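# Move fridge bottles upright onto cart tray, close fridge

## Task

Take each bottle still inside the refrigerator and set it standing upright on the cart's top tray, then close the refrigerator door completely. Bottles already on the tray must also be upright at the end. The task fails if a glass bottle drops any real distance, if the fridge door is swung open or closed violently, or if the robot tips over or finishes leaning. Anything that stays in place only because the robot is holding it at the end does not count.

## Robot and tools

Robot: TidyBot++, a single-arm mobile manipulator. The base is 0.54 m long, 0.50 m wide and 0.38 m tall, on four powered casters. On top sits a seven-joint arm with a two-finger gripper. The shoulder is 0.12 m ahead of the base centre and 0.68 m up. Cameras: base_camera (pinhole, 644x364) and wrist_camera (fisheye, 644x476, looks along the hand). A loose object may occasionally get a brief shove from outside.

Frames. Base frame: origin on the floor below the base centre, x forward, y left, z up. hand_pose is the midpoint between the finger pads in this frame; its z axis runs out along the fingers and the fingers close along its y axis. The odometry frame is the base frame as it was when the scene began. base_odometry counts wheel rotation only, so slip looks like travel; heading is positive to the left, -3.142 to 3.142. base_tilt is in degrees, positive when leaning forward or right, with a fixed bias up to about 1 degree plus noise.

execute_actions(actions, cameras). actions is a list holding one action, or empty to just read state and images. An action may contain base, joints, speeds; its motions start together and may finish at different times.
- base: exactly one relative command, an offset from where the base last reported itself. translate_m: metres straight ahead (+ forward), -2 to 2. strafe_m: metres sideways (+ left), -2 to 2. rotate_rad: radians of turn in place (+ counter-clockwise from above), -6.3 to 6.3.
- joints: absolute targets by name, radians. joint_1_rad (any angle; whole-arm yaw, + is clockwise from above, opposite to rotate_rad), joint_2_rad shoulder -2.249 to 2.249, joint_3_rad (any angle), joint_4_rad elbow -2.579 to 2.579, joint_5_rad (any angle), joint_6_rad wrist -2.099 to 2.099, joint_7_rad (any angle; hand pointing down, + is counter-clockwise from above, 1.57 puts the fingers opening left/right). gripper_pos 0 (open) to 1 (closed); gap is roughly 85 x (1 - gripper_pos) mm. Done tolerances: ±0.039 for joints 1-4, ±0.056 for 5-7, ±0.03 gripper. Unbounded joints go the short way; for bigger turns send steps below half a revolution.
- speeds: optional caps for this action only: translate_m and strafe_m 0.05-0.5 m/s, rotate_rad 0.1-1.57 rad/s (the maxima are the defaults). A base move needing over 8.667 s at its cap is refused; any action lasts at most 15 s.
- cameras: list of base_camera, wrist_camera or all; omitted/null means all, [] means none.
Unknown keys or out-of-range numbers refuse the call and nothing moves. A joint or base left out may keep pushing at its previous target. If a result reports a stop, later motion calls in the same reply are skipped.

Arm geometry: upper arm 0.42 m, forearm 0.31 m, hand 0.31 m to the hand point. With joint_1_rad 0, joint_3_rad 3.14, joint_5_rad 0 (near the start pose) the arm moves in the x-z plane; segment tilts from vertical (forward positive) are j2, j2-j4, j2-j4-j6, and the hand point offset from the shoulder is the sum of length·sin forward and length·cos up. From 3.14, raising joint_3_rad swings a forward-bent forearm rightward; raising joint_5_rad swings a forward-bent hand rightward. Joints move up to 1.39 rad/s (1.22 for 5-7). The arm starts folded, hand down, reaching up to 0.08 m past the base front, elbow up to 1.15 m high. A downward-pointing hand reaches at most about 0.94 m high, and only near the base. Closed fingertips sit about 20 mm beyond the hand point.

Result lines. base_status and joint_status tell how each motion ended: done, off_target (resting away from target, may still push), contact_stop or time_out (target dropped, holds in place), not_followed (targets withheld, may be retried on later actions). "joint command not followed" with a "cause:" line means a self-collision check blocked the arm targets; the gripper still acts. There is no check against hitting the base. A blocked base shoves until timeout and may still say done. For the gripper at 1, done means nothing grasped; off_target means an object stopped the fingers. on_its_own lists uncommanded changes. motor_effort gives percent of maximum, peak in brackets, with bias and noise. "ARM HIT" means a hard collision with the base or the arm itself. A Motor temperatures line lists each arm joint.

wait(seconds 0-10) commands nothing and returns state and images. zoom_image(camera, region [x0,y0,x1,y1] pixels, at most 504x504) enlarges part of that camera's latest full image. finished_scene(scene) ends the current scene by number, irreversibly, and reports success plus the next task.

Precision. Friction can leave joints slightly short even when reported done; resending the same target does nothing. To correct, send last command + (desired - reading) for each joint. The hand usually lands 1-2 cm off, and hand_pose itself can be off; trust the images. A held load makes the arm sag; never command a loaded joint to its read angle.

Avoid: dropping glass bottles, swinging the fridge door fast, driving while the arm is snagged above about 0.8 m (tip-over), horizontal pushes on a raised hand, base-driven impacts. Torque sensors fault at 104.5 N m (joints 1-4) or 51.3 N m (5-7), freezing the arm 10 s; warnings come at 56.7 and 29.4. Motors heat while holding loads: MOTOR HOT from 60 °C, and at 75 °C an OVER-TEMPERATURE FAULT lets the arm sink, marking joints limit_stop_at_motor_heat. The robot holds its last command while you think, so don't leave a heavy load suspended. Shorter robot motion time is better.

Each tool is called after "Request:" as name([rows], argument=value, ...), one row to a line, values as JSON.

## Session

Request:
execute_actions(actions=[])

Scene clock: 0.00 s.
Motor temperatures (°C, as the motors report them): [38 38 33 34 46 40 45]
base_odometry: x=+0.000 y=+0.000 heading=+0.000 (m, m, rad; odometry frame)
base_tilt: forward=-0.5 right=-0.1 (deg)
base_status: not commanded
joint_positions: joint_1_rad=+0.019 joint_2_rad=-0.350 joint_3_rad=+3.140 joint_4_rad=-2.500 joint_5_rad=+0.013 joint_6_rad=-0.905 joint_7_rad=+1.598 gripper_pos=+0.000
joint_status: not commanded
motor_effort: joint_1_rad=+0 joint_2_rad=-2 joint_3_rad=+0 joint_4_rad=+17 joint_5_rad=+0 joint_6_rad=+1 joint_7_rad=-1 (%)
hand_pose: x=+0.2646 y=-0.0043 z=+0.5948 quat_wxyz=(+0.006, +0.999, +0.009, +0.043) (m; base frame)
pictures: base_camera, wrist_camera
Images, in order (width x height): base_camera 644x364, wrist_camera 644x476.

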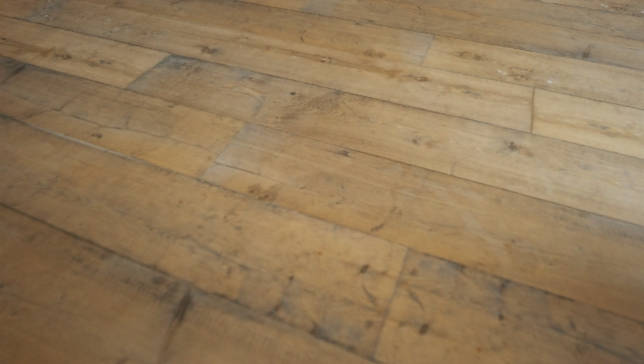

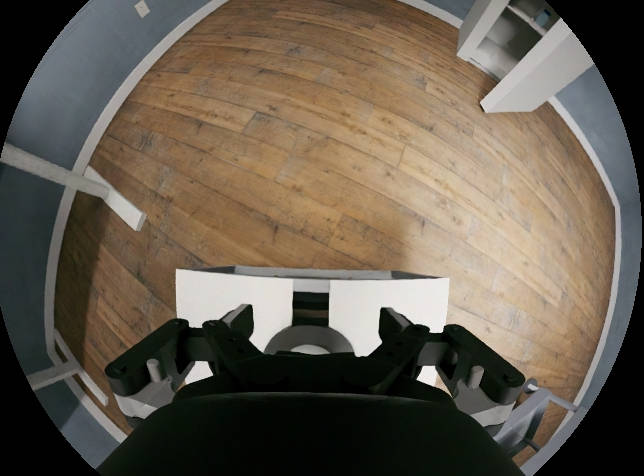

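Request:
execute_actions([
  {"joints": {"joint_1_rad": 0.75, "joint_2_rad": -0.37, "joint_4_rad": -1.97, "joint_6_rad": -0.1}},
], cameras=["wrist_camera"])

Scene clock: 5.90 s.
Motor temperatures (°C, as the motors report them): [38 38 33 34 46 40 45]
base_odometry: x=+0.000 y=+0.000 heading=+0.000 (m, m, rad; odometry frame)
base_tilt: forward=-0.5 right=-0.1 (deg)
base_status: not commanded
joint_positions: joint_1_rad=+0.742 joint_2_rad=-0.357 joint_3_rad=+3.140 joint_4_rad=-1.977 joint_5_rad=+0.013 joint_6_rad=-0.131 joint_7_rad=+1.598 gripper_pos=+0.000
joint_status: all done
motor_effort: joint_1_rad=+0(1) joint_2_rad=-9(9) joint_3_rad=+0(1) joint_4_rad=+25(25) joint_5_rad=-1(1) joint_6_rad=+8(7) joint_7_rad=-1(1) (%)
hand_pose: x=+0.4691 y=-0.3184 z=+1.0045 quat_wxyz=(+0.244, +0.721, -0.264, +0.592) (m; base frame)
pictures: wrist_camera
Images, in order (width x height): wrist_camera 644x476.

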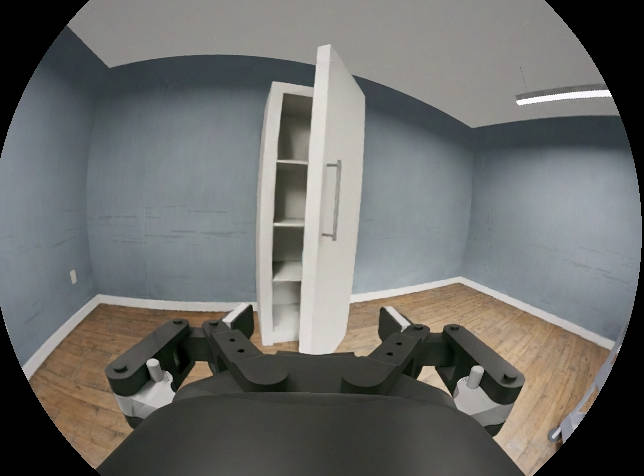

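Request:
execute_actions([
  {"joints": {"joint_1_rad": 2.0, "joint_6_rad": -0.3}},
], cameras=["wrist_camera"])

Scene clock: 44.70 s.
Motor temperatures (°C, as the motors report them): [38 38 33 35 46 40 45]
base_odometry: x=+0.000 y=+0.000 heading=+0.000 (m, m, rad; odometry frame)
base_tilt: forward=-0.5 right=-0.1 (deg)
base_status: not commanded
joint_positions: joint_1_rad=+1.992 joint_2_rad=-0.357 joint_3_rad=+3.140 joint_4_rad=-1.977 joint_5_rad=+0.013 joint_6_rad=-0.264 joint_7_rad=+1.598 gripper_pos=+0.000
joint_status: all done
motor_effort: joint_1_rad=+0(1) joint_2_rad=-8(9) joint_3_rad=+0(1) joint_4_rad=+24(24) joint_5_rad=-1(2) joint_6_rad=+8(9) joint_7_rad=-1(1) (%)
hand_pose: x=-0.0691 y=-0.4232 z=+0.9644 quat_wxyz=(+0.500, +0.453, -0.670, +0.309) (m; base frame)
pictures: wrist_camera
Images, in order (width x height): wrist_camera 644x476.

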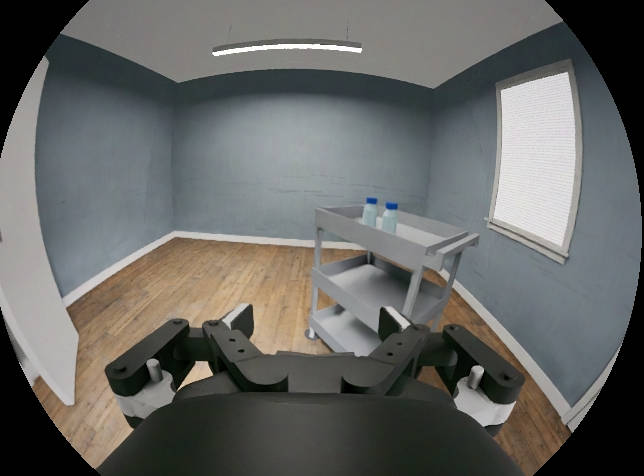

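Request:
zoom_image(camera="wrist_camera", region=[290, 170, 500, 360])

Region (290, 170, 500, 360) of wrist_camera's 644x476 image, scaled by 2.400; it fills the top 456 rows of this view, and the rest is white.

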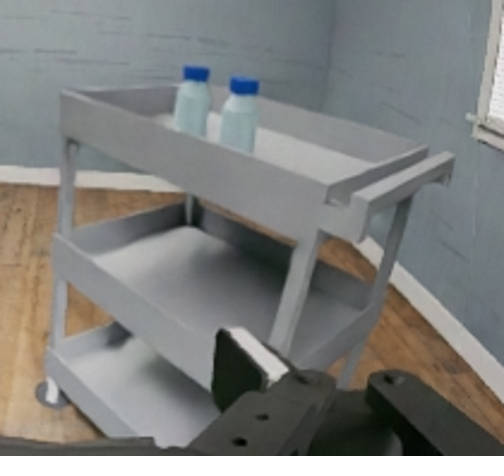

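Request:
execute_actions([
  {"base": {"translate_m": 1.36}, "joints": {"joint_1_rad": 1.57, "joint_6_rad": -0.3, "gripper_pos": 1.0}},
])

Scene clock: 97.17 s.
Motor temperatures (°C, as the motors report them): [38 37 33 35 46 40 45]
base_odometry: x=+1.360 y=+0.002 heading=+0.001 (m, m, rad; odometry frame)
base_tilt: forward=-0.5 right=-0.2 (deg)
base_status: done
joint_positions: joint_1_rad=+1.576 joint_2_rad=-0.357 joint_3_rad=+3.140 joint_4_rad=-1.977 joint_5_rad=+0.013 joint_6_rad=-0.265 joint_7_rad=+1.598 gripper_pos=+0.999
joint_status: all done
motor_effort: joint_1_rad=+0(2) joint_2_rad=-9(10) joint_3_rad=+0(2) joint_4_rad=+24(24) joint_5_rad=-1(1) joint_6_rad=+8(8) joint_7_rad=-1(1) (%)
hand_pose: x=+0.1176 y=-0.4630 z=+0.9641 quat_wxyz=(+0.426, +0.582, -0.562, +0.405) (m; base frame)
pictures: base_camera, wrist_camera
Images, in order (width x height): base_camera 644x364, wrist_camera 644x476.

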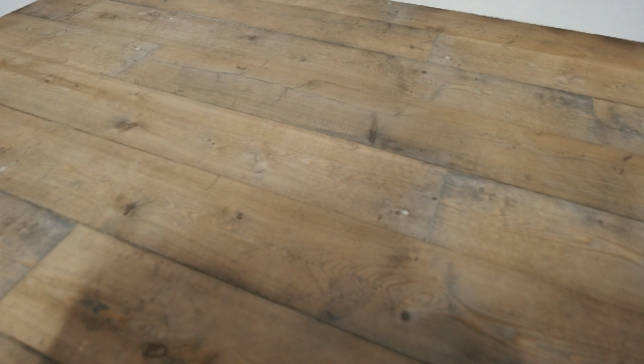

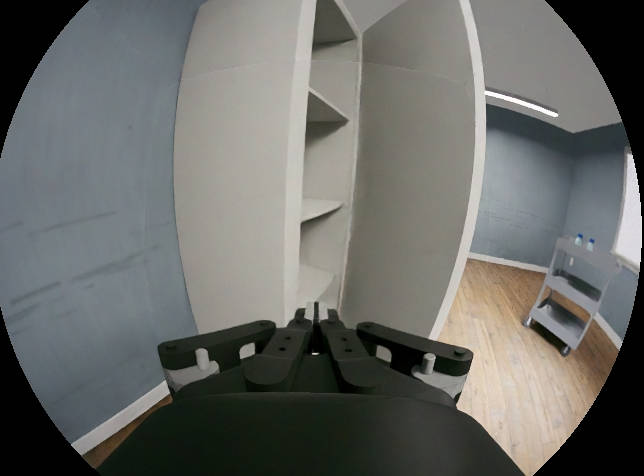

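Request:
execute_actions([
  {"base": {"rotate_rad": -0.40}, "joints": {"joint_1_rad": 1.57, "joint_2_rad": 0.996, "joint_4_rad": -2.25, "joint_6_rad": 1.70}},
])

Scene clock: 107.70 s.
Motor temperatures (°C, as the motors report them): [38 37 33 35 46 40 45]
base_odometry: x=+1.360 y=+0.002 heading=-0.399 (m, m, rad; odometry frame)
base_tilt: forward=-0.5 right=-0.2 (deg)
base_status: done
joint_positions: joint_1_rad=+1.574 joint_2_rad=+0.988 joint_3_rad=+3.140 joint_4_rad=-2.237 joint_5_rad=+0.013 joint_6_rad=+1.665 joint_7_rad=+1.598 gripper_pos=+0.999
joint_status: all done
motor_effort: joint_1_rad=+0(1) joint_2_rad=-35(36) joint_3_rad=-1(2) joint_4_rad=+5(25) joint_5_rad=-2(1) joint_6_rad=+8(9) joint_7_rad=-1(1) (%)
hand_pose: x=+0.1229 y=-0.6364 z=+0.6034 quat_wxyz=(+0.506, +0.506, -0.488, +0.499) (m; base frame)
pictures: base_camera, wrist_camera
Images, in order (width x height): base_camera 644x364, wrist_camera 644x476.

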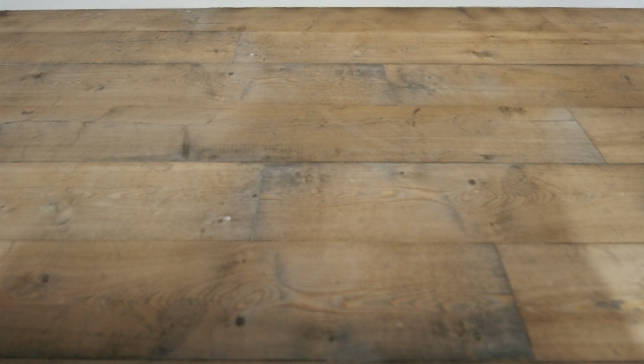

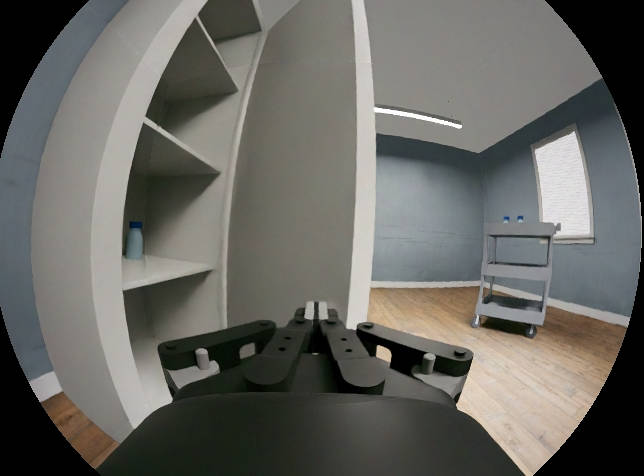

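Request:
execute_actions([
  {"base": {"translate_m": 0.09}},
], cameras=["wrist_camera"])

Request:
execute_actions([
  {"base": {"strafe_m": -0.26}, "speeds": {"strafe_m": 0.25}},
])

Scene clock: 141.83 s.
Motor temperatures (°C, as the motors report them): [38 37 33 35 46 40 45]
base_odometry: x=+1.443 y=-0.033 heading=-0.400 (m, m, rad; odometry frame)
base_tilt: forward=-0.5 right=-0.1 (deg)
base_status: done
joint_positions: joint_1_rad=+1.566 joint_2_rad=+0.989 joint_3_rad=+3.140 joint_4_rad=-2.237 joint_5_rad=+0.013 joint_6_rad=+1.666 joint_7_rad=+1.598 gripper_pos=+0.999
joint_status: not commanded
motor_effort: joint_1_rad=+0(4) joint_2_rad=-35(36) joint_3_rad=-1(2) joint_4_rad=+5(5) joint_5_rad=-2(2) joint_6_rad=+8(9) joint_7_rad=-1(1) (%)
hand_pose: x=+0.1279 y=-0.6362 z=+0.6033 quat_wxyz=(+0.504, +0.508, -0.487, +0.501) (m; base frame)
pictures: wrist_camera
Images, in order (width x height): wrist_camera 644x476.

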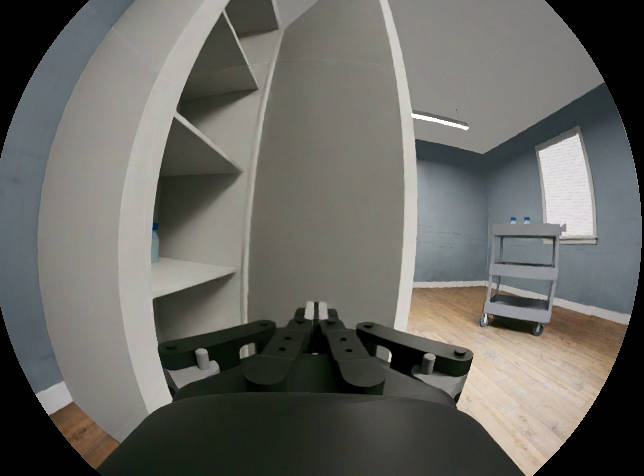

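Scene clock: 143.73 s.
Motor temperatures (°C, as the motors report them): [38 38 33 35 46 40 45]
base_odometry: x=+1.342 y=-0.273 heading=-0.400 (m, m, rad; odometry frame)
base_tilt: forward=-0.5 right=-0.1 (deg)
base_status: done
joint_positions: joint_1_rad=+1.566 joint_2_rad=+0.989 joint_3_rad=+3.140 joint_4_rad=-2.243 joint_5_rad=+0.013 joint_6_rad=+1.666 joint_7_rad=+1.598 gripper_pos=+0.999
joint_status: not commanded
motor_effort: joint_1_rad=+0(1) joint_2_rad=-34(37) joint_3_rad=-1(1) joint_4_rad=+5(6) joint_5_rad=+0(1) joint_6_rad=+9(10) joint_7_rad=-1(1) (%)
hand_pose: x=+0.1279 y=-0.6344 z=+0.6019 quat_wxyz=(+0.503, +0.509, -0.488, +0.500) (m; base frame)
pictures: base_camera, wrist_camera
Images, in order (width x height): base_camera 644x364, wrist_camera 644x476.

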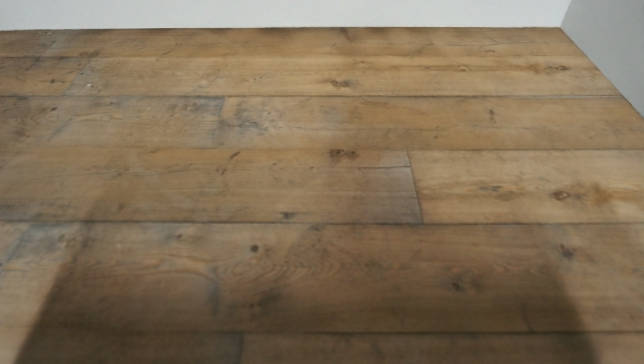

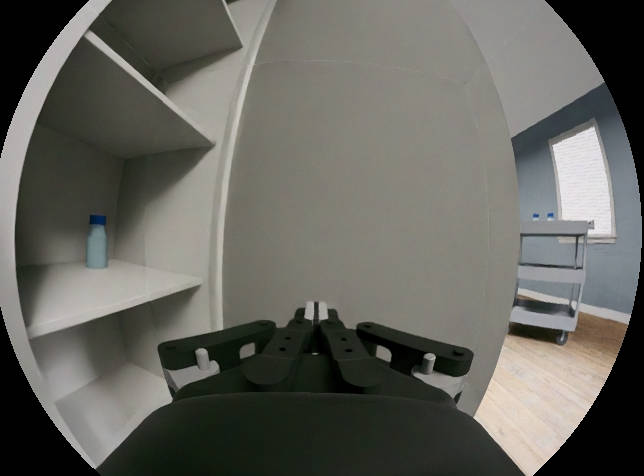

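Request:
execute_actions([
  {"base": {"strafe_m": -0.22}, "speeds": {"strafe_m": 0.08}},
])

Scene clock: 173.37 s.
Motor temperatures (°C, as the motors report them): [38 38 33 34 46 40 45]
base_odometry: x=+1.257 y=-0.476 heading=-0.399 (m, m, rad; odometry frame)
base_tilt: forward=-0.4 right=-0.1 (deg)
base_status: done
joint_positions: joint_1_rad=+1.565 joint_2_rad=+0.989 joint_3_rad=+3.140 joint_4_rad=-2.251 joint_5_rad=+0.013 joint_6_rad=+1.667 joint_7_rad=+1.598 gripper_pos=+0.999
joint_status: not commanded
motor_effort: joint_1_rad=+0(3) joint_2_rad=-35(37) joint_3_rad=-1(2) joint_4_rad=+5(10) joint_5_rad=-1(5) joint_6_rad=+10(9) joint_7_rad=-1(1) (%)
hand_pose: x=+0.1289 y=-0.6320 z=+0.5998 quat_wxyz=(+0.501, +0.511, -0.489, +0.498) (m; base frame)
pictures: base_camera, wrist_camera
Images, in order (width x height): base_camera 644x364, wrist_camera 644x476.

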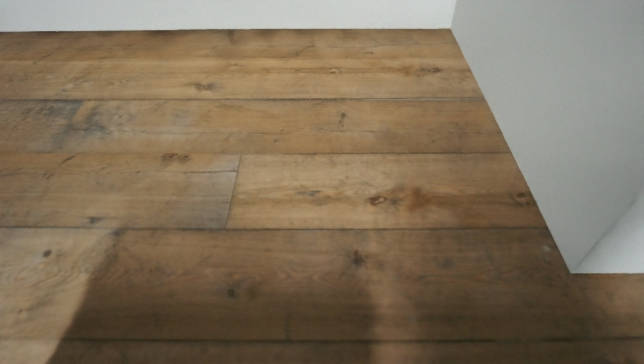

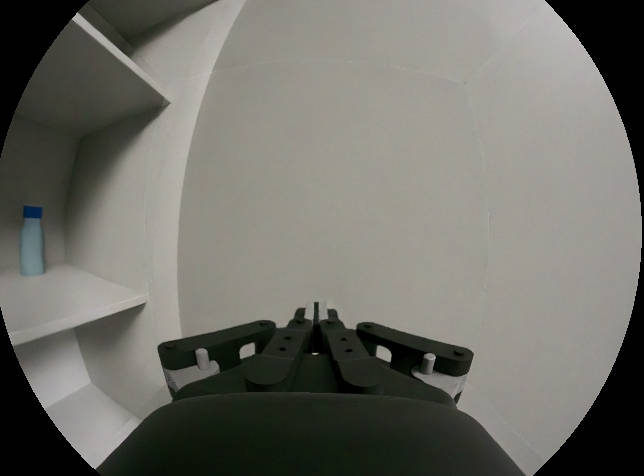

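Request:
execute_actions([
  {"base": {"strafe_m": -0.10}, "speeds": {"strafe_m": 0.06}},
])

Scene clock: 184.17 s.
Motor temperatures (°C, as the motors report them): [38 38 33 34 46 40 45]
base_odometry: x=+1.218 y=-0.568 heading=-0.399 (m, m, rad; odometry frame)
base_tilt: forward=-0.5 right=-0.2 (deg)
base_status: done
joint_positions: joint_1_rad=+1.565 joint_2_rad=+0.989 joint_3_rad=+3.140 joint_4_rad=-2.251 joint_5_rad=+0.013 joint_6_rad=+1.667 joint_7_rad=+1.598 gripper_pos=+0.999
joint_status: not commanded
motor_effort: joint_1_rad=+0(1) joint_2_rad=-35(35) joint_3_rad=-1(1) joint_4_rad=+5(6) joint_5_rad=-1(1) joint_6_rad=+9(9) joint_7_rad=-1(1) (%)
hand_pose: x=+0.1289 y=-0.6320 z=+0.5998 quat_wxyz=(+0.501, +0.511, -0.489, +0.498) (m; base frame)
pictures: base_camera, wrist_camera
Images, in order (width x height): base_camera 644x364, wrist_camera 644x476.

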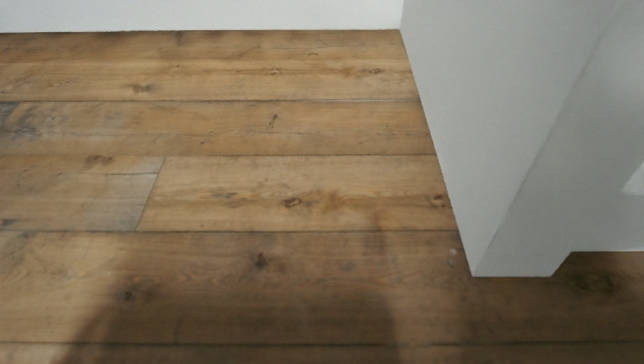

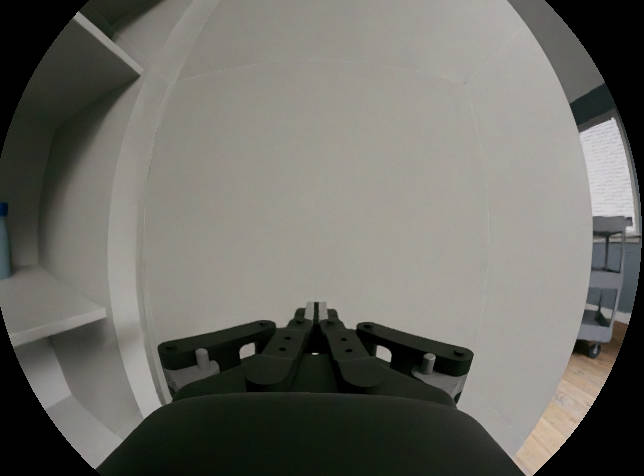

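Request:
execute_actions([
  {"base": {"strafe_m": -0.08}, "speeds": {"strafe_m": 0.05}},
])

Scene clock: 198.97 s.
Motor temperatures (°C, as the motors report them): [38 38 33 34 46 40 45]
base_odometry: x=+1.187 y=-0.642 heading=-0.398 (m, m, rad; odometry frame)
base_tilt: forward=-0.4 right=-0.1 (deg)
base_status: done
joint_positions: joint_1_rad=+1.567 joint_2_rad=+0.990 joint_3_rad=+3.140 joint_4_rad=-2.267 joint_5_rad=+0.013 joint_6_rad=+1.680 joint_7_rad=+1.598 gripper_pos=+0.999
joint_status: not commanded
motor_effort: joint_1_rad=+0(2) joint_2_rad=-34(37) joint_3_rad=-1(2) joint_4_rad=+8(15) joint_5_rad=-2(0) joint_6_rad=+7(10) joint_7_rad=-1(1) (%)
hand_pose: x=+0.1276 y=-0.6266 z=+0.5982 quat_wxyz=(+0.500, +0.512, -0.491, +0.497) (m; base frame)
pictures: base_camera, wrist_camera
Images, in order (width x height): base_camera 644x364, wrist_camera 644x476.

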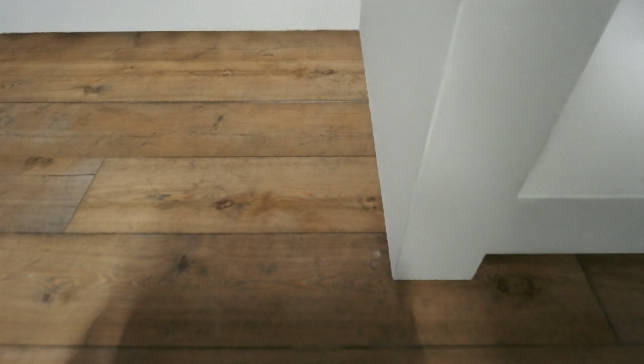

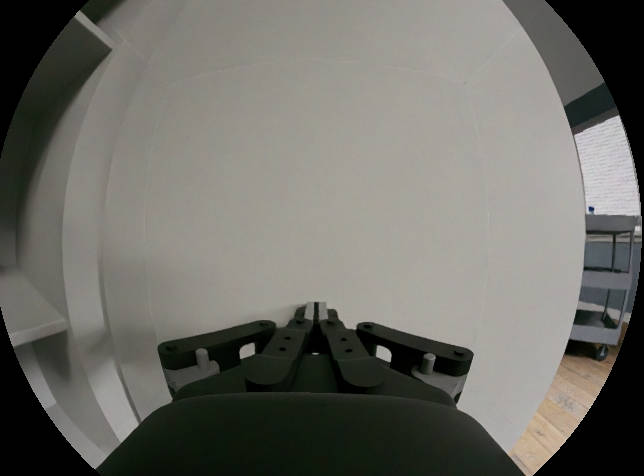

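Request:
execute_actions([
  {"base": {"translate_m": -0.63}, "joints": {"joint_1_rad": 0.95, "joint_2_rad": 0.6, "joint_4_rad": -2.4, "joint_6_rad": 1.45}},
], cameras=["wrist_camera"])

Request:
execute_actions([
  {"base": {"rotate_rad": -0.353}, "joints": {"joint_1_rad": 0.0, "gripper_pos": 0.0}},
])

Scene clock: 251.13 s.
Motor temperatures (°C, as the motors report them): [38 38 33 34 46 40 45]
base_odometry: x=+0.606 y=-0.398 heading=-0.398 (m, m, rad; odometry frame)
base_tilt: forward=-0.4 right=-0.2 (deg)
base_status: done
joint_positions: joint_1_rad=+0.959 joint_2_rad=+0.607 joint_3_rad=+3.140 joint_4_rad=-2.392 joint_5_rad=+0.013 joint_6_rad=+1.485 joint_7_rad=+1.598 gripper_pos=+0.999
joint_status: all done
motor_effort: joint_1_rad=+0(3) joint_2_rad=-28(36) joint_3_rad=+0(2) joint_4_rad=+9(10) joint_5_rad=-1(2) joint_6_rad=+9(9) joint_7_rad=-1(1) (%)
hand_pose: x=+0.4660 y=-0.4840 z=+0.7338 quat_wxyz=(+0.340, +0.616, -0.304, +0.643) (m; base frame)
pictures: wrist_camera
Images, in order (width x height): wrist_camera 644x476.

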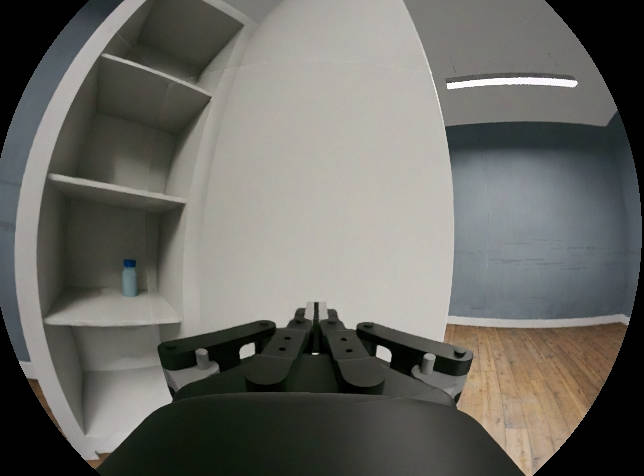

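Scene clock: 253.37 s.
Motor temperatures (°C, as the motors report them): [38 38 33 34 46 40 45]
base_odometry: x=+0.606 y=-0.398 heading=-0.751 (m, m, rad; odometry frame)
base_tilt: forward=-0.5 right=-0.1 (deg)
base_status: done
joint_positions: joint_1_rad=+0.005 joint_2_rad=+0.607 joint_3_rad=+3.141 joint_4_rad=-2.392 joint_5_rad=+0.013 joint_6_rad=+1.485 joint_7_rad=+1.598 gripper_pos=+0.000
joint_status: all done
motor_effort: joint_1_rad=+0(4) joint_2_rad=-29(31) joint_3_rad=-1(3) joint_4_rad=+9(9) joint_5_rad=-1(1) joint_6_rad=+8(10) joint_7_rad=-1(1) (%)
hand_pose: x=+0.7145 y=+0.0026 z=+0.7337 quat_wxyz=(+0.007, +0.687, +0.013, +0.727) (m; base frame)
pictures: base_camera, wrist_camera
Images, in order (width x height): base_camera 644x364, wrist_camera 644x476.

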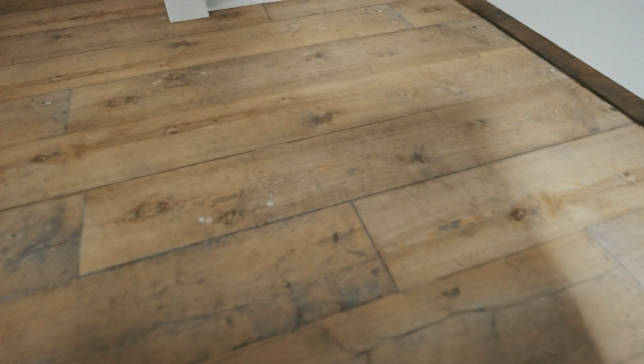

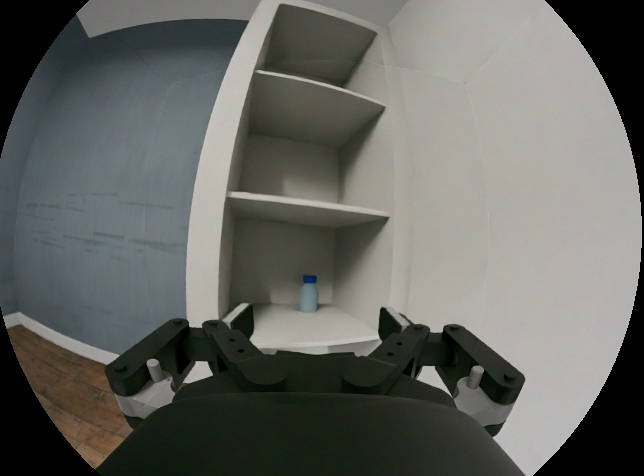

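Request:
execute_actions([
  {"joints": {"joint_2_rad": 1.045, "joint_4_rad": -1.44, "joint_6_rad": 0.89}},
], cameras=["wrist_camera"])

Scene clock: 265.23 s.
Motor temperatures (°C, as the motors report them): [38 38 33 34 46 40 45]
base_odometry: x=+0.606 y=-0.398 heading=-0.751 (m, m, rad; odometry frame)
base_tilt: forward=-0.5 right=-0.1 (deg)
base_status: not commanded
joint_positions: joint_1_rad=+0.005 joint_2_rad=+1.034 joint_3_rad=+3.141 joint_4_rad=-1.451 joint_5_rad=+0.013 joint_6_rad=+0.925 joint_7_rad=+1.598 gripper_pos=+0.000
joint_status: all done
motor_effort: joint_1_rad=+0(0) joint_2_rad=-47(47) joint_3_rad=-1(1) joint_4_rad=+18(17) joint_5_rad=-1(2) joint_6_rad=+9(8) joint_7_rad=-1(1) (%)
hand_pose: x=+0.9838 y=+0.0003 z=+0.6518 quat_wxyz=(+0.010, +0.703, +0.014, +0.711) (m; base frame)
pictures: wrist_camera
Images, in order (width x height): wrist_camera 644x476.

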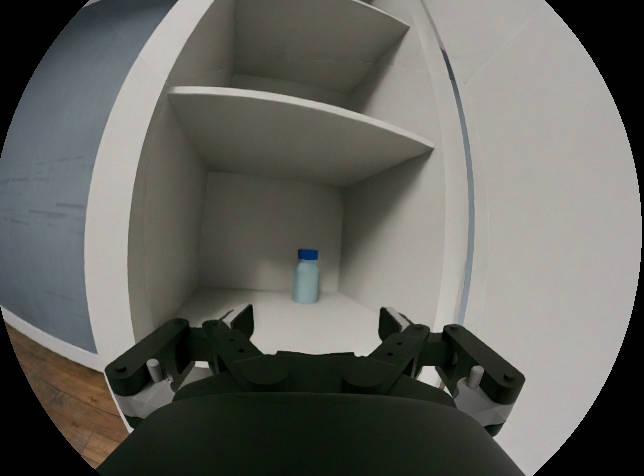

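Request:
zoom_image(camera="wrist_camera", region=[246, 220, 386, 330])

Region (246, 220, 386, 330) of wrist_camera's 644x476 image, scaled by 3.600; it fills the top 396 rows of this view, and the rest is white.

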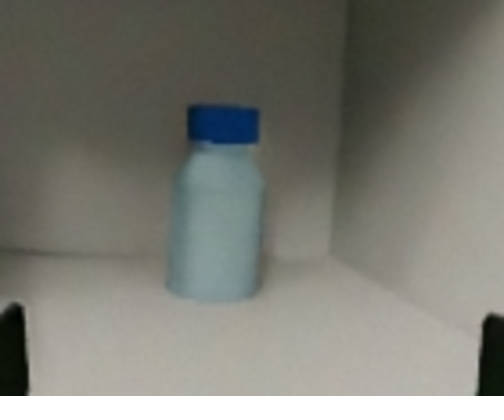

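Request:
execute_actions([
  {"base": {"translate_m": 0.30}, "joints": {"joint_1_rad": -0.025, "joint_7_rad": 1.54}, "speeds": {"translate_m": 0.25}},
])

Scene clock: 291.57 s.
Motor temperatures (°C, as the motors report them): [38 39 33 34 46 40 45]
base_odometry: x=+0.825 y=-0.603 heading=-0.752 (m, m, rad; odometry frame)
base_tilt: forward=-0.3 right=-0.1 (deg)
base_status: done
joint_positions: joint_1_rad=-0.022 joint_2_rad=+1.035 joint_3_rad=+3.141 joint_4_rad=-1.447 joint_5_rad=+0.013 joint_6_rad=+0.924 joint_7_rad=+1.567 gripper_pos=+0.000
joint_status: all done
motor_effort: joint_1_rad=+0(3) joint_2_rad=-48(49) joint_3_rad=-1(2) joint_4_rad=+17(19) joint_5_rad=-1(1) joint_6_rad=+9(9) joint_7_rad=-1(2) (%)
hand_pose: x=+0.9843 y=+0.0238 z=+0.6522 quat_wxyz=(-0.010, +0.703, +0.012, +0.711) (m; base frame)
pictures: base_camera, wrist_camera
Images, in order (width x height): base_camera 644x364, wrist_camera 644x476.

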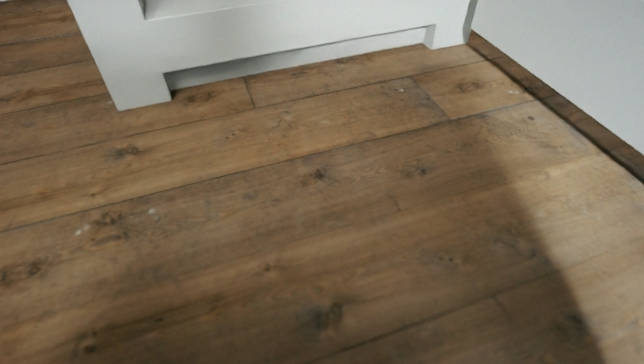

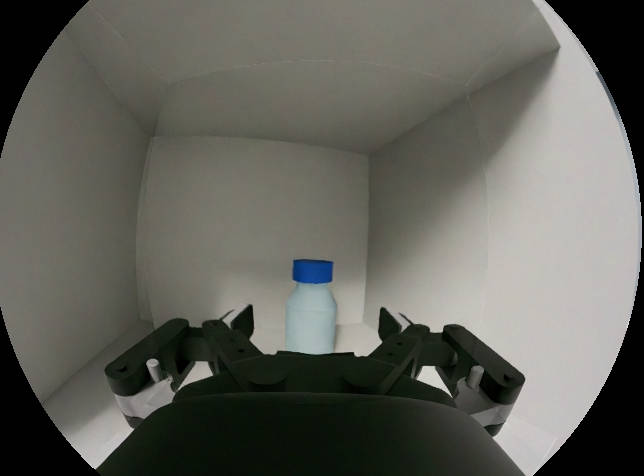

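Request:
zoom_image(camera="wrist_camera", region=[226, 230, 406, 360])

Region (226, 230, 406, 360) of wrist_camera's 644x476 image, scaled by 2.800.

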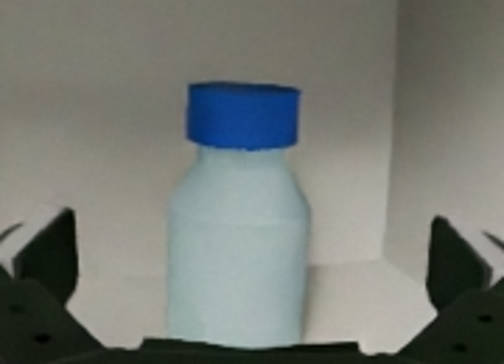

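Request:
execute_actions([
  {"base": {"translate_m": 0.09}, "joints": {"joint_1_rad": -0.042, "joint_2_rad": 1.015}, "speeds": {"translate_m": 0.15}},
], cameras=["wrist_camera"])

Request:
zoom_image(camera="wrist_camera", region=[226, 230, 406, 360])

Scene clock: 317.37 s.
Motor temperatures (°C, as the motors report them): [38 40 33 34 46 40 45]
base_odometry: x=+0.891 y=-0.665 heading=-0.753 (m, m, rad; odometry frame)
base_tilt: forward=-0.4 right=-0.2 (deg)
base_status: done
joint_positions: joint_1_rad=-0.035 joint_2_rad=+1.021 joint_3_rad=+3.141 joint_4_rad=-1.444 joint_5_rad=+0.013 joint_6_rad=+0.923 joint_7_rad=+1.567 gripper_pos=+0.000
joint_status: all done
motor_effort: joint_1_rad=+0(2) joint_2_rad=-48(49) joint_3_rad=-1(2) joint_4_rad=+18(19) joint_5_rad=-1(0) joint_6_rad=+8(10) joint_7_rad=-1(1) (%)
hand_pose: x=+0.9851 y=+0.0352 z=+0.6657 quat_wxyz=(-0.015, +0.696, +0.017, +0.717) (m; base frame)
pictures: wrist_camera
Images, in order (width x height): wrist_camera 644x476.

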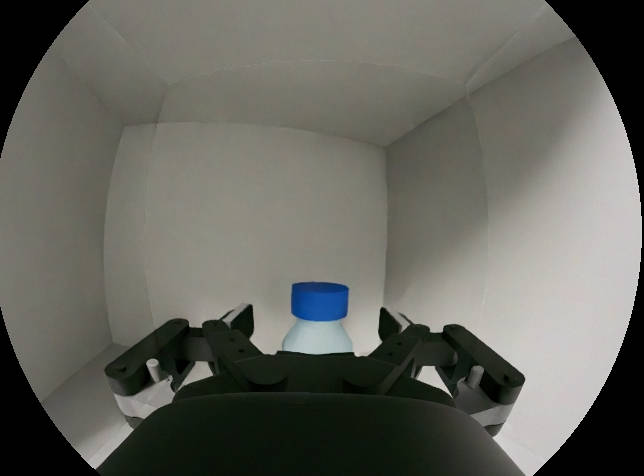

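Region (226, 230, 406, 360) of wrist_camera's 644x476 image, scaled by 2.800.

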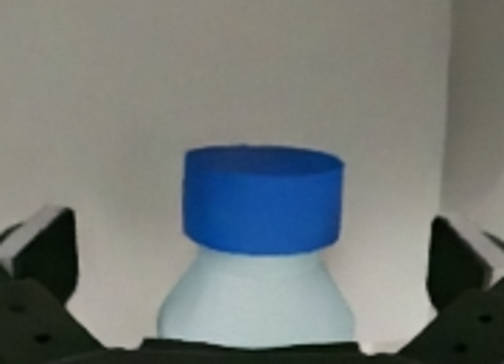

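Request:
execute_actions([
  {"base": {"translate_m": 0.075}, "speeds": {"translate_m": 0.1}},
], cameras=["wrist_camera"])

Scene clock: 325.17 s.
Motor temperatures (°C, as the motors report them): [38 40 33 34 46 40 45]
base_odometry: x=+0.946 y=-0.717 heading=-0.753 (m, m, rad; odometry frame)
base_tilt: forward=-0.4 right=-0.2 (deg)
base_status: done
joint_positions: joint_1_rad=-0.035 joint_2_rad=+1.021 joint_3_rad=+3.141 joint_4_rad=-1.443 joint_5_rad=+0.013 joint_6_rad=+0.923 joint_7_rad=+1.567 gripper_pos=+0.000
joint_status: not commanded
motor_effort: joint_1_rad=+0(1) joint_2_rad=-48(48) joint_3_rad=-1(2) joint_4_rad=+18(19) joint_5_rad=-1(2) joint_6_rad=+9(9) joint_7_rad=-1(1) (%)
hand_pose: x=+0.9851 y=+0.0353 z=+0.6660 quat_wxyz=(-0.015, +0.696, +0.017, +0.717) (m; base frame)
pictures: wrist_camera
Images, in order (width x height): wrist_camera 644x476.

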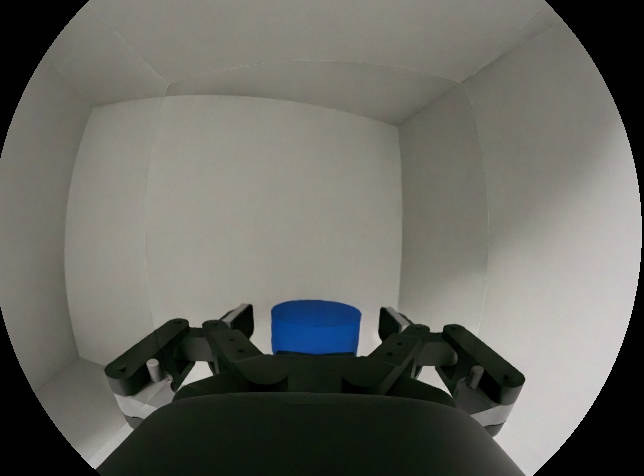

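Cap is centred and ~90 px wide. Close the gripper.

Request:
execute_actions([
  {"joints": {"gripper_pos": 1.0}},
], cameras=["wrist_camera"])

Scene clock: 329.30 s.
Motor temperatures (°C, as the motors report them): [38 40 33 34 46 40 45]
base_odometry: x=+0.946 y=-0.717 heading=-0.753 (m, m, rad; odometry frame)
base_tilt: forward=-0.4 right=-0.1 (deg)
base_status: not commanded
joint_positions: joint_1_rad=-0.035 joint_2_rad=+1.021 joint_3_rad=+3.141 joint_4_rad=-1.443 joint_5_rad=+0.013 joint_6_rad=+0.923 joint_7_rad=+1.567 gripper_pos=+0.424
joint_status: gripper_pos off_target (ended at +0.424, target +1.000)
motor_effort: joint_1_rad=+0(1) joint_2_rad=-47(47) joint_3_rad=-1(1) joint_4_rad=+19(19) joint_5_rad=-2(2) joint_6_rad=+8(9) joint_7_rad=-1(1) (%)
hand_pose: x=+0.9851 y=+0.0355 z=+0.6661 quat_wxyz=(-0.015, +0.696, +0.017, +0.717) (m; base frame)
pictures: wrist_camera
Images, in order (width x height): wrist_camera 644x476.

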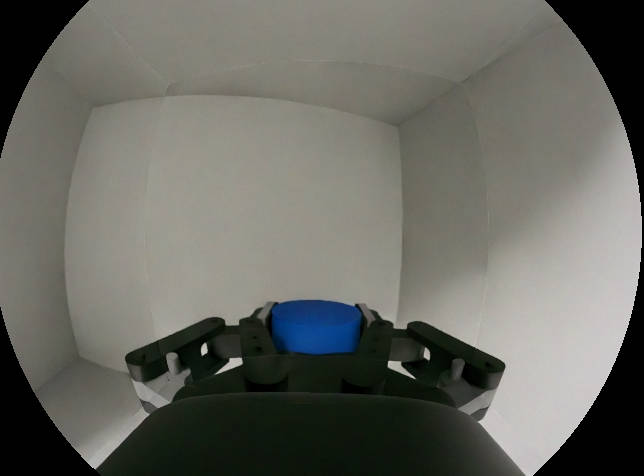

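Request:
execute_actions([
  {"joints": {"joint_2_rad": 0.98, "joint_4_rad": -1.34, "joint_6_rad": 0.92}},
], cameras=["wrist_camera"])

Scene clock: 340.43 s.
Motor temperatures (°C, as the motors report them): [38 40 33 34 46 40 45]
base_odometry: x=+0.946 y=-0.717 heading=-0.753 (m, m, rad; odometry frame)
base_tilt: forward=-0.4 right=-0.1 (deg)
base_status: not commanded
joint_positions: joint_1_rad=-0.035 joint_2_rad=+1.016 joint_3_rad=+3.141 joint_4_rad=-1.368 joint_5_rad=+0.013 joint_6_rad=+0.916 joint_7_rad=+1.567 gripper_pos=+0.424
joint_status: all done
motor_effort: joint_1_rad=+0(0) joint_2_rad=-54(58) joint_3_rad=-1(1) joint_4_rad=+23(24) joint_5_rad=-1(2) joint_6_rad=+12(13) joint_7_rad=-1(1) (%)
hand_pose: x=+1.0016 y=+0.0361 z=+0.7075 quat_wxyz=(-0.016, +0.669, +0.017, +0.743) (m; base frame)
pictures: wrist_camera
Images, in order (width x height): wrist_camera 644x476.

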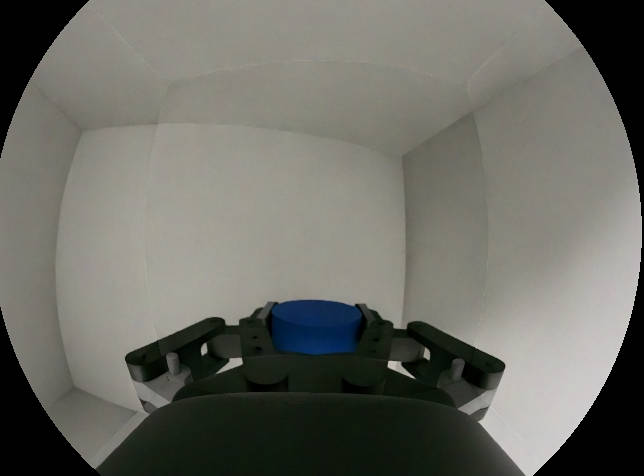

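Request:
execute_actions([
  {"base": {"translate_m": -0.765}, "speeds": {"translate_m": 0.4}},
], cameras=["wrist_camera"])

Request:
execute_actions([
  {"base": {"strafe_m": -0.55}, "joints": {"joint_1_rad": -0.2, "joint_2_rad": -0.37, "joint_4_rad": -1.97, "joint_6_rad": 0.1}, "speeds": {"strafe_m": 0.4}},
])

Scene clock: 377.93 s.
Motor temperatures (°C, as the motors report them): [38 42 33 35 46 40 45]
base_odometry: x=+0.388 y=-0.193 heading=-0.753 (m, m, rad; odometry frame)
base_tilt: forward=-0.4 right=-0.2 (deg)
base_status: done
joint_positions: joint_1_rad=-0.040 joint_2_rad=+1.016 joint_3_rad=+3.141 joint_4_rad=-1.364 joint_5_rad=+0.013 joint_6_rad=+0.916 joint_7_rad=+1.567 gripper_pos=+0.424
joint_status: not commanded
motor_effort: joint_1_rad=+0(4) joint_2_rad=-55(58) joint_3_rad=-1(2) joint_4_rad=+24(25) joint_5_rad=-2(2) joint_6_rad=+13(13) joint_7_rad=-1(1) (%)
hand_pose: x=+1.0021 y=+0.0399 z=+0.7093 quat_wxyz=(-0.017, +0.668, +0.018, +0.744) (m; base frame)
pictures: wrist_camera
Images, in order (width x height): wrist_camera 644x476.

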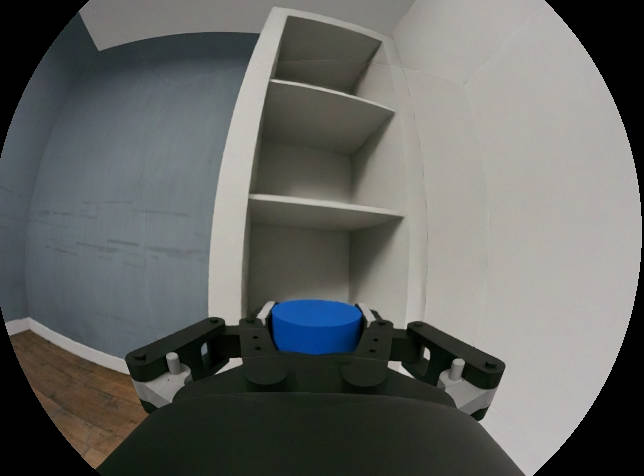

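Scene clock: 380.57 s.
Motor temperatures (°C, as the motors report them): [38 42 33 35 46 40 45]
base_odometry: x=+0.011 y=-0.595 heading=-0.753 (m, m, rad; odometry frame)
base_tilt: forward=-0.4 right=-0.1 (deg)
base_status: done
joint_positions: joint_1_rad=-0.189 joint_2_rad=-0.347 joint_3_rad=+3.141 joint_4_rad=-1.984 joint_5_rad=+0.013 joint_6_rad=+0.112 joint_7_rad=+1.567 gripper_pos=+0.424
joint_status: all done
motor_effort: joint_1_rad=+0(3) joint_2_rad=-13(58) joint_3_rad=+0(2) joint_4_rad=+30(30) joint_5_rad=-1(2) joint_6_rad=+11(14) joint_7_rad=-1(1) (%)
hand_pose: x=+0.5916 y=+0.0928 z=+1.0705 quat_wxyz=(-0.066, +0.688, +0.069, +0.720) (m; base frame)
pictures: base_camera, wrist_camera
Images, in order (width x height): base_camera 644x364, wrist_camera 644x476.

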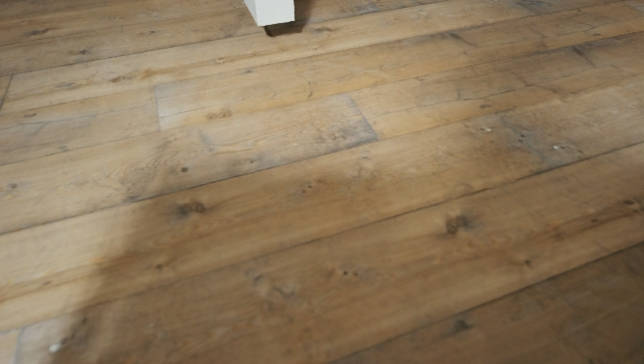

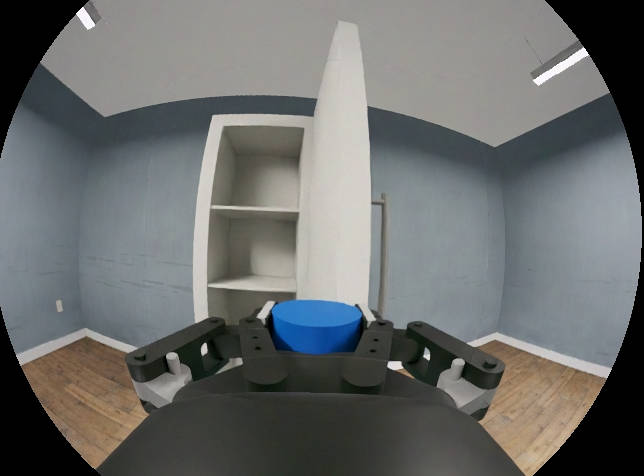

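Request:
zoom_image(camera="wrist_camera", region=[170, 100, 400, 340])

Region (170, 100, 400, 340) of wrist_camera's 644x476 image, scaled by 2.100; it fills the left 483 columns of this view, and the rest is white.

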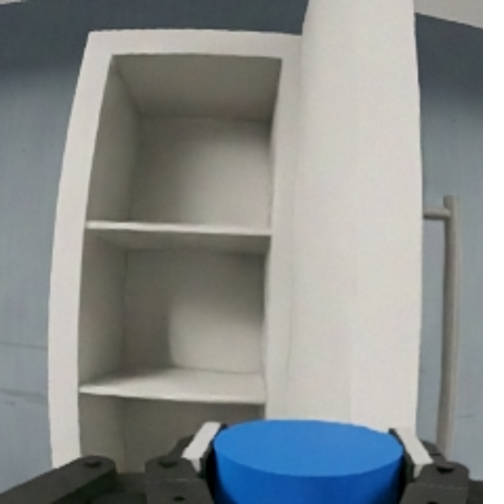

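Request:
execute_actions([
  {"joints": {"joint_1_rad": 2.22}},
], cameras=["wrist_camera"])

Scene clock: 397.50 s.
Motor temperatures (°C, as the motors report them): [38 41 33 35 46 40 45]
base_odometry: x=+0.011 y=-0.595 heading=-0.753 (m, m, rad; odometry frame)
base_tilt: forward=-0.4 right=-0.1 (deg)
base_status: not commanded
joint_positions: joint_1_rad=+2.213 joint_2_rad=-0.347 joint_3_rad=+3.141 joint_4_rad=-1.984 joint_5_rad=+0.013 joint_6_rad=+0.112 joint_7_rad=+1.567 gripper_pos=+0.424
joint_status: all done
motor_effort: joint_1_rad=+0(1) joint_2_rad=-13(14) joint_3_rad=+0(1) joint_4_rad=+29(30) joint_5_rad=-2(1) joint_6_rad=+13(13) joint_7_rad=-1(1) (%)
hand_pose: x=-0.1675 y=-0.3872 z=+1.0705 quat_wxyz=(+0.647, +0.313, -0.616, +0.322) (m; base frame)
pictures: wrist_camera
Images, in order (width x height): wrist_camera 644x476.

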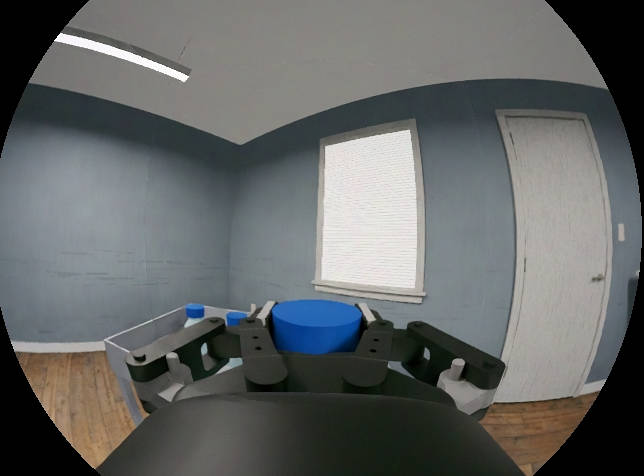

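Request:
zoom_image(camera="wrist_camera", region=[80, 280, 320, 440])

Region (80, 280, 320, 440) of wrist_camera's 644x476 image, scaled by 2.100.

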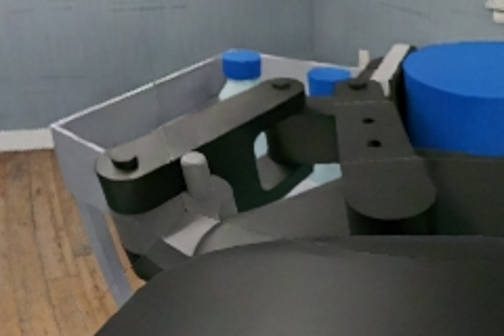

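Request:
execute_actions([
  {"joints": {"joint_1_rad": 2.12, "joint_2_rad": 0.42, "joint_4_rad": -1.21, "joint_6_rad": 0.19}},
], cameras=["wrist_camera"])

Scene clock: 456.60 s.
Motor temperatures (°C, as the motors report them): [38 40 33 35 46 40 45]
base_odometry: x=+0.011 y=-0.595 heading=-0.753 (m, m, rad; odometry frame)
base_tilt: forward=-0.5 right=-0.1 (deg)
base_status: not commanded
joint_positions: joint_1_rad=+2.130 joint_2_rad=+0.455 joint_3_rad=+3.141 joint_4_rad=-1.247 joint_5_rad=+0.013 joint_6_rad=+0.131 joint_7_rad=+1.567 gripper_pos=+0.424
joint_status: joint_6_rad off_target (ended at +0.131, target +0.190); the others done
motor_effort: joint_1_rad=+0(0) joint_2_rad=-44(47) joint_3_rad=+0(1) joint_4_rad=+29(31) joint_5_rad=+0(1) joint_6_rad=+12(12) joint_7_rad=-1(1) (%)
hand_pose: x=-0.3075 y=-0.6860 z=+1.0189 quat_wxyz=(+0.620, +0.346, -0.617, +0.341) (m; base frame)
pictures: wrist_camera
Images, in order (width x height): wrist_camera 644x476.

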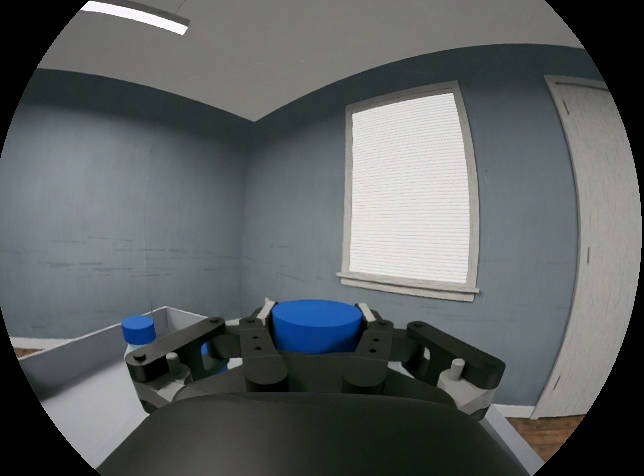

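Request:
zoom_image(camera="wrist_camera", region=[0, 280, 330, 476])

Request:
zoom_image(camera="wrist_camera", region=[330, 290, 644, 476])

Region (0, 280, 330, 476) of wrist_camera's 644x476 image, scaled by 1.527; it fills the top 299 rows of this view, and the rest is white.

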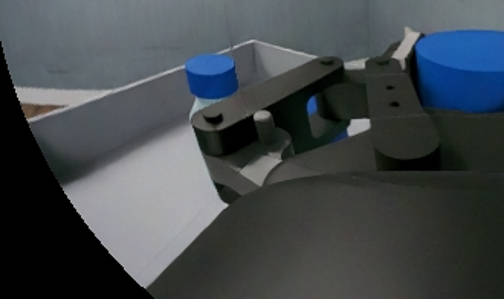

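Region (330, 290, 644, 476) of wrist_camera's 644x476 image, scaled by 1.605; it fills the top 299 rows of this view, and the rest is white.

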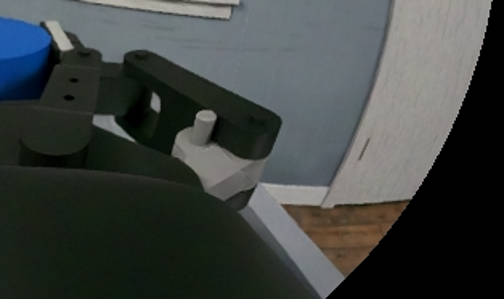

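Request:
execute_actions([
  {"joints": {"joint_2_rad": 0.46, "joint_4_rad": -1.37, "joint_6_rad": 0.395}},
], cameras=["wrist_camera"])

Scene clock: 492.33 s.
Motor temperatures (°C, as the motors report them): [38 40 33 35 46 40 45]
base_odometry: x=+0.011 y=-0.595 heading=-0.753 (m, m, rad; odometry frame)
base_tilt: forward=-0.5 right=-0.1 (deg)
base_status: not commanded
joint_positions: joint_1_rad=+2.130 joint_2_rad=+0.489 joint_3_rad=+3.141 joint_4_rad=-1.390 joint_5_rad=+0.013 joint_6_rad=+0.336 joint_7_rad=+1.567 gripper_pos=+0.424
joint_status: joint_6_rad off_target (ended at +0.336, target +0.395); the others done
motor_effort: joint_1_rad=+0(0) joint_2_rad=-44(47) joint_3_rad=+0(1) joint_4_rad=+29(30) joint_5_rad=-2(1) joint_6_rad=+12(13) joint_7_rad=-1(1) (%)
hand_pose: x=-0.3071 y=-0.6869 z=+0.9664 quat_wxyz=(+0.627, +0.342, -0.608, +0.346) (m; base frame)
pictures: wrist_camera
Images, in order (width x height): wrist_camera 644x476.

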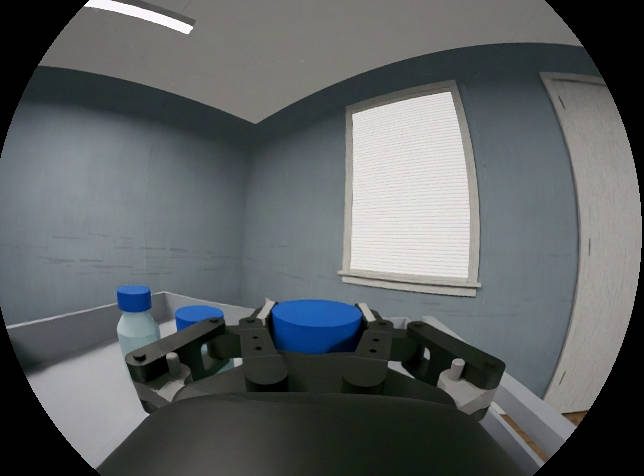

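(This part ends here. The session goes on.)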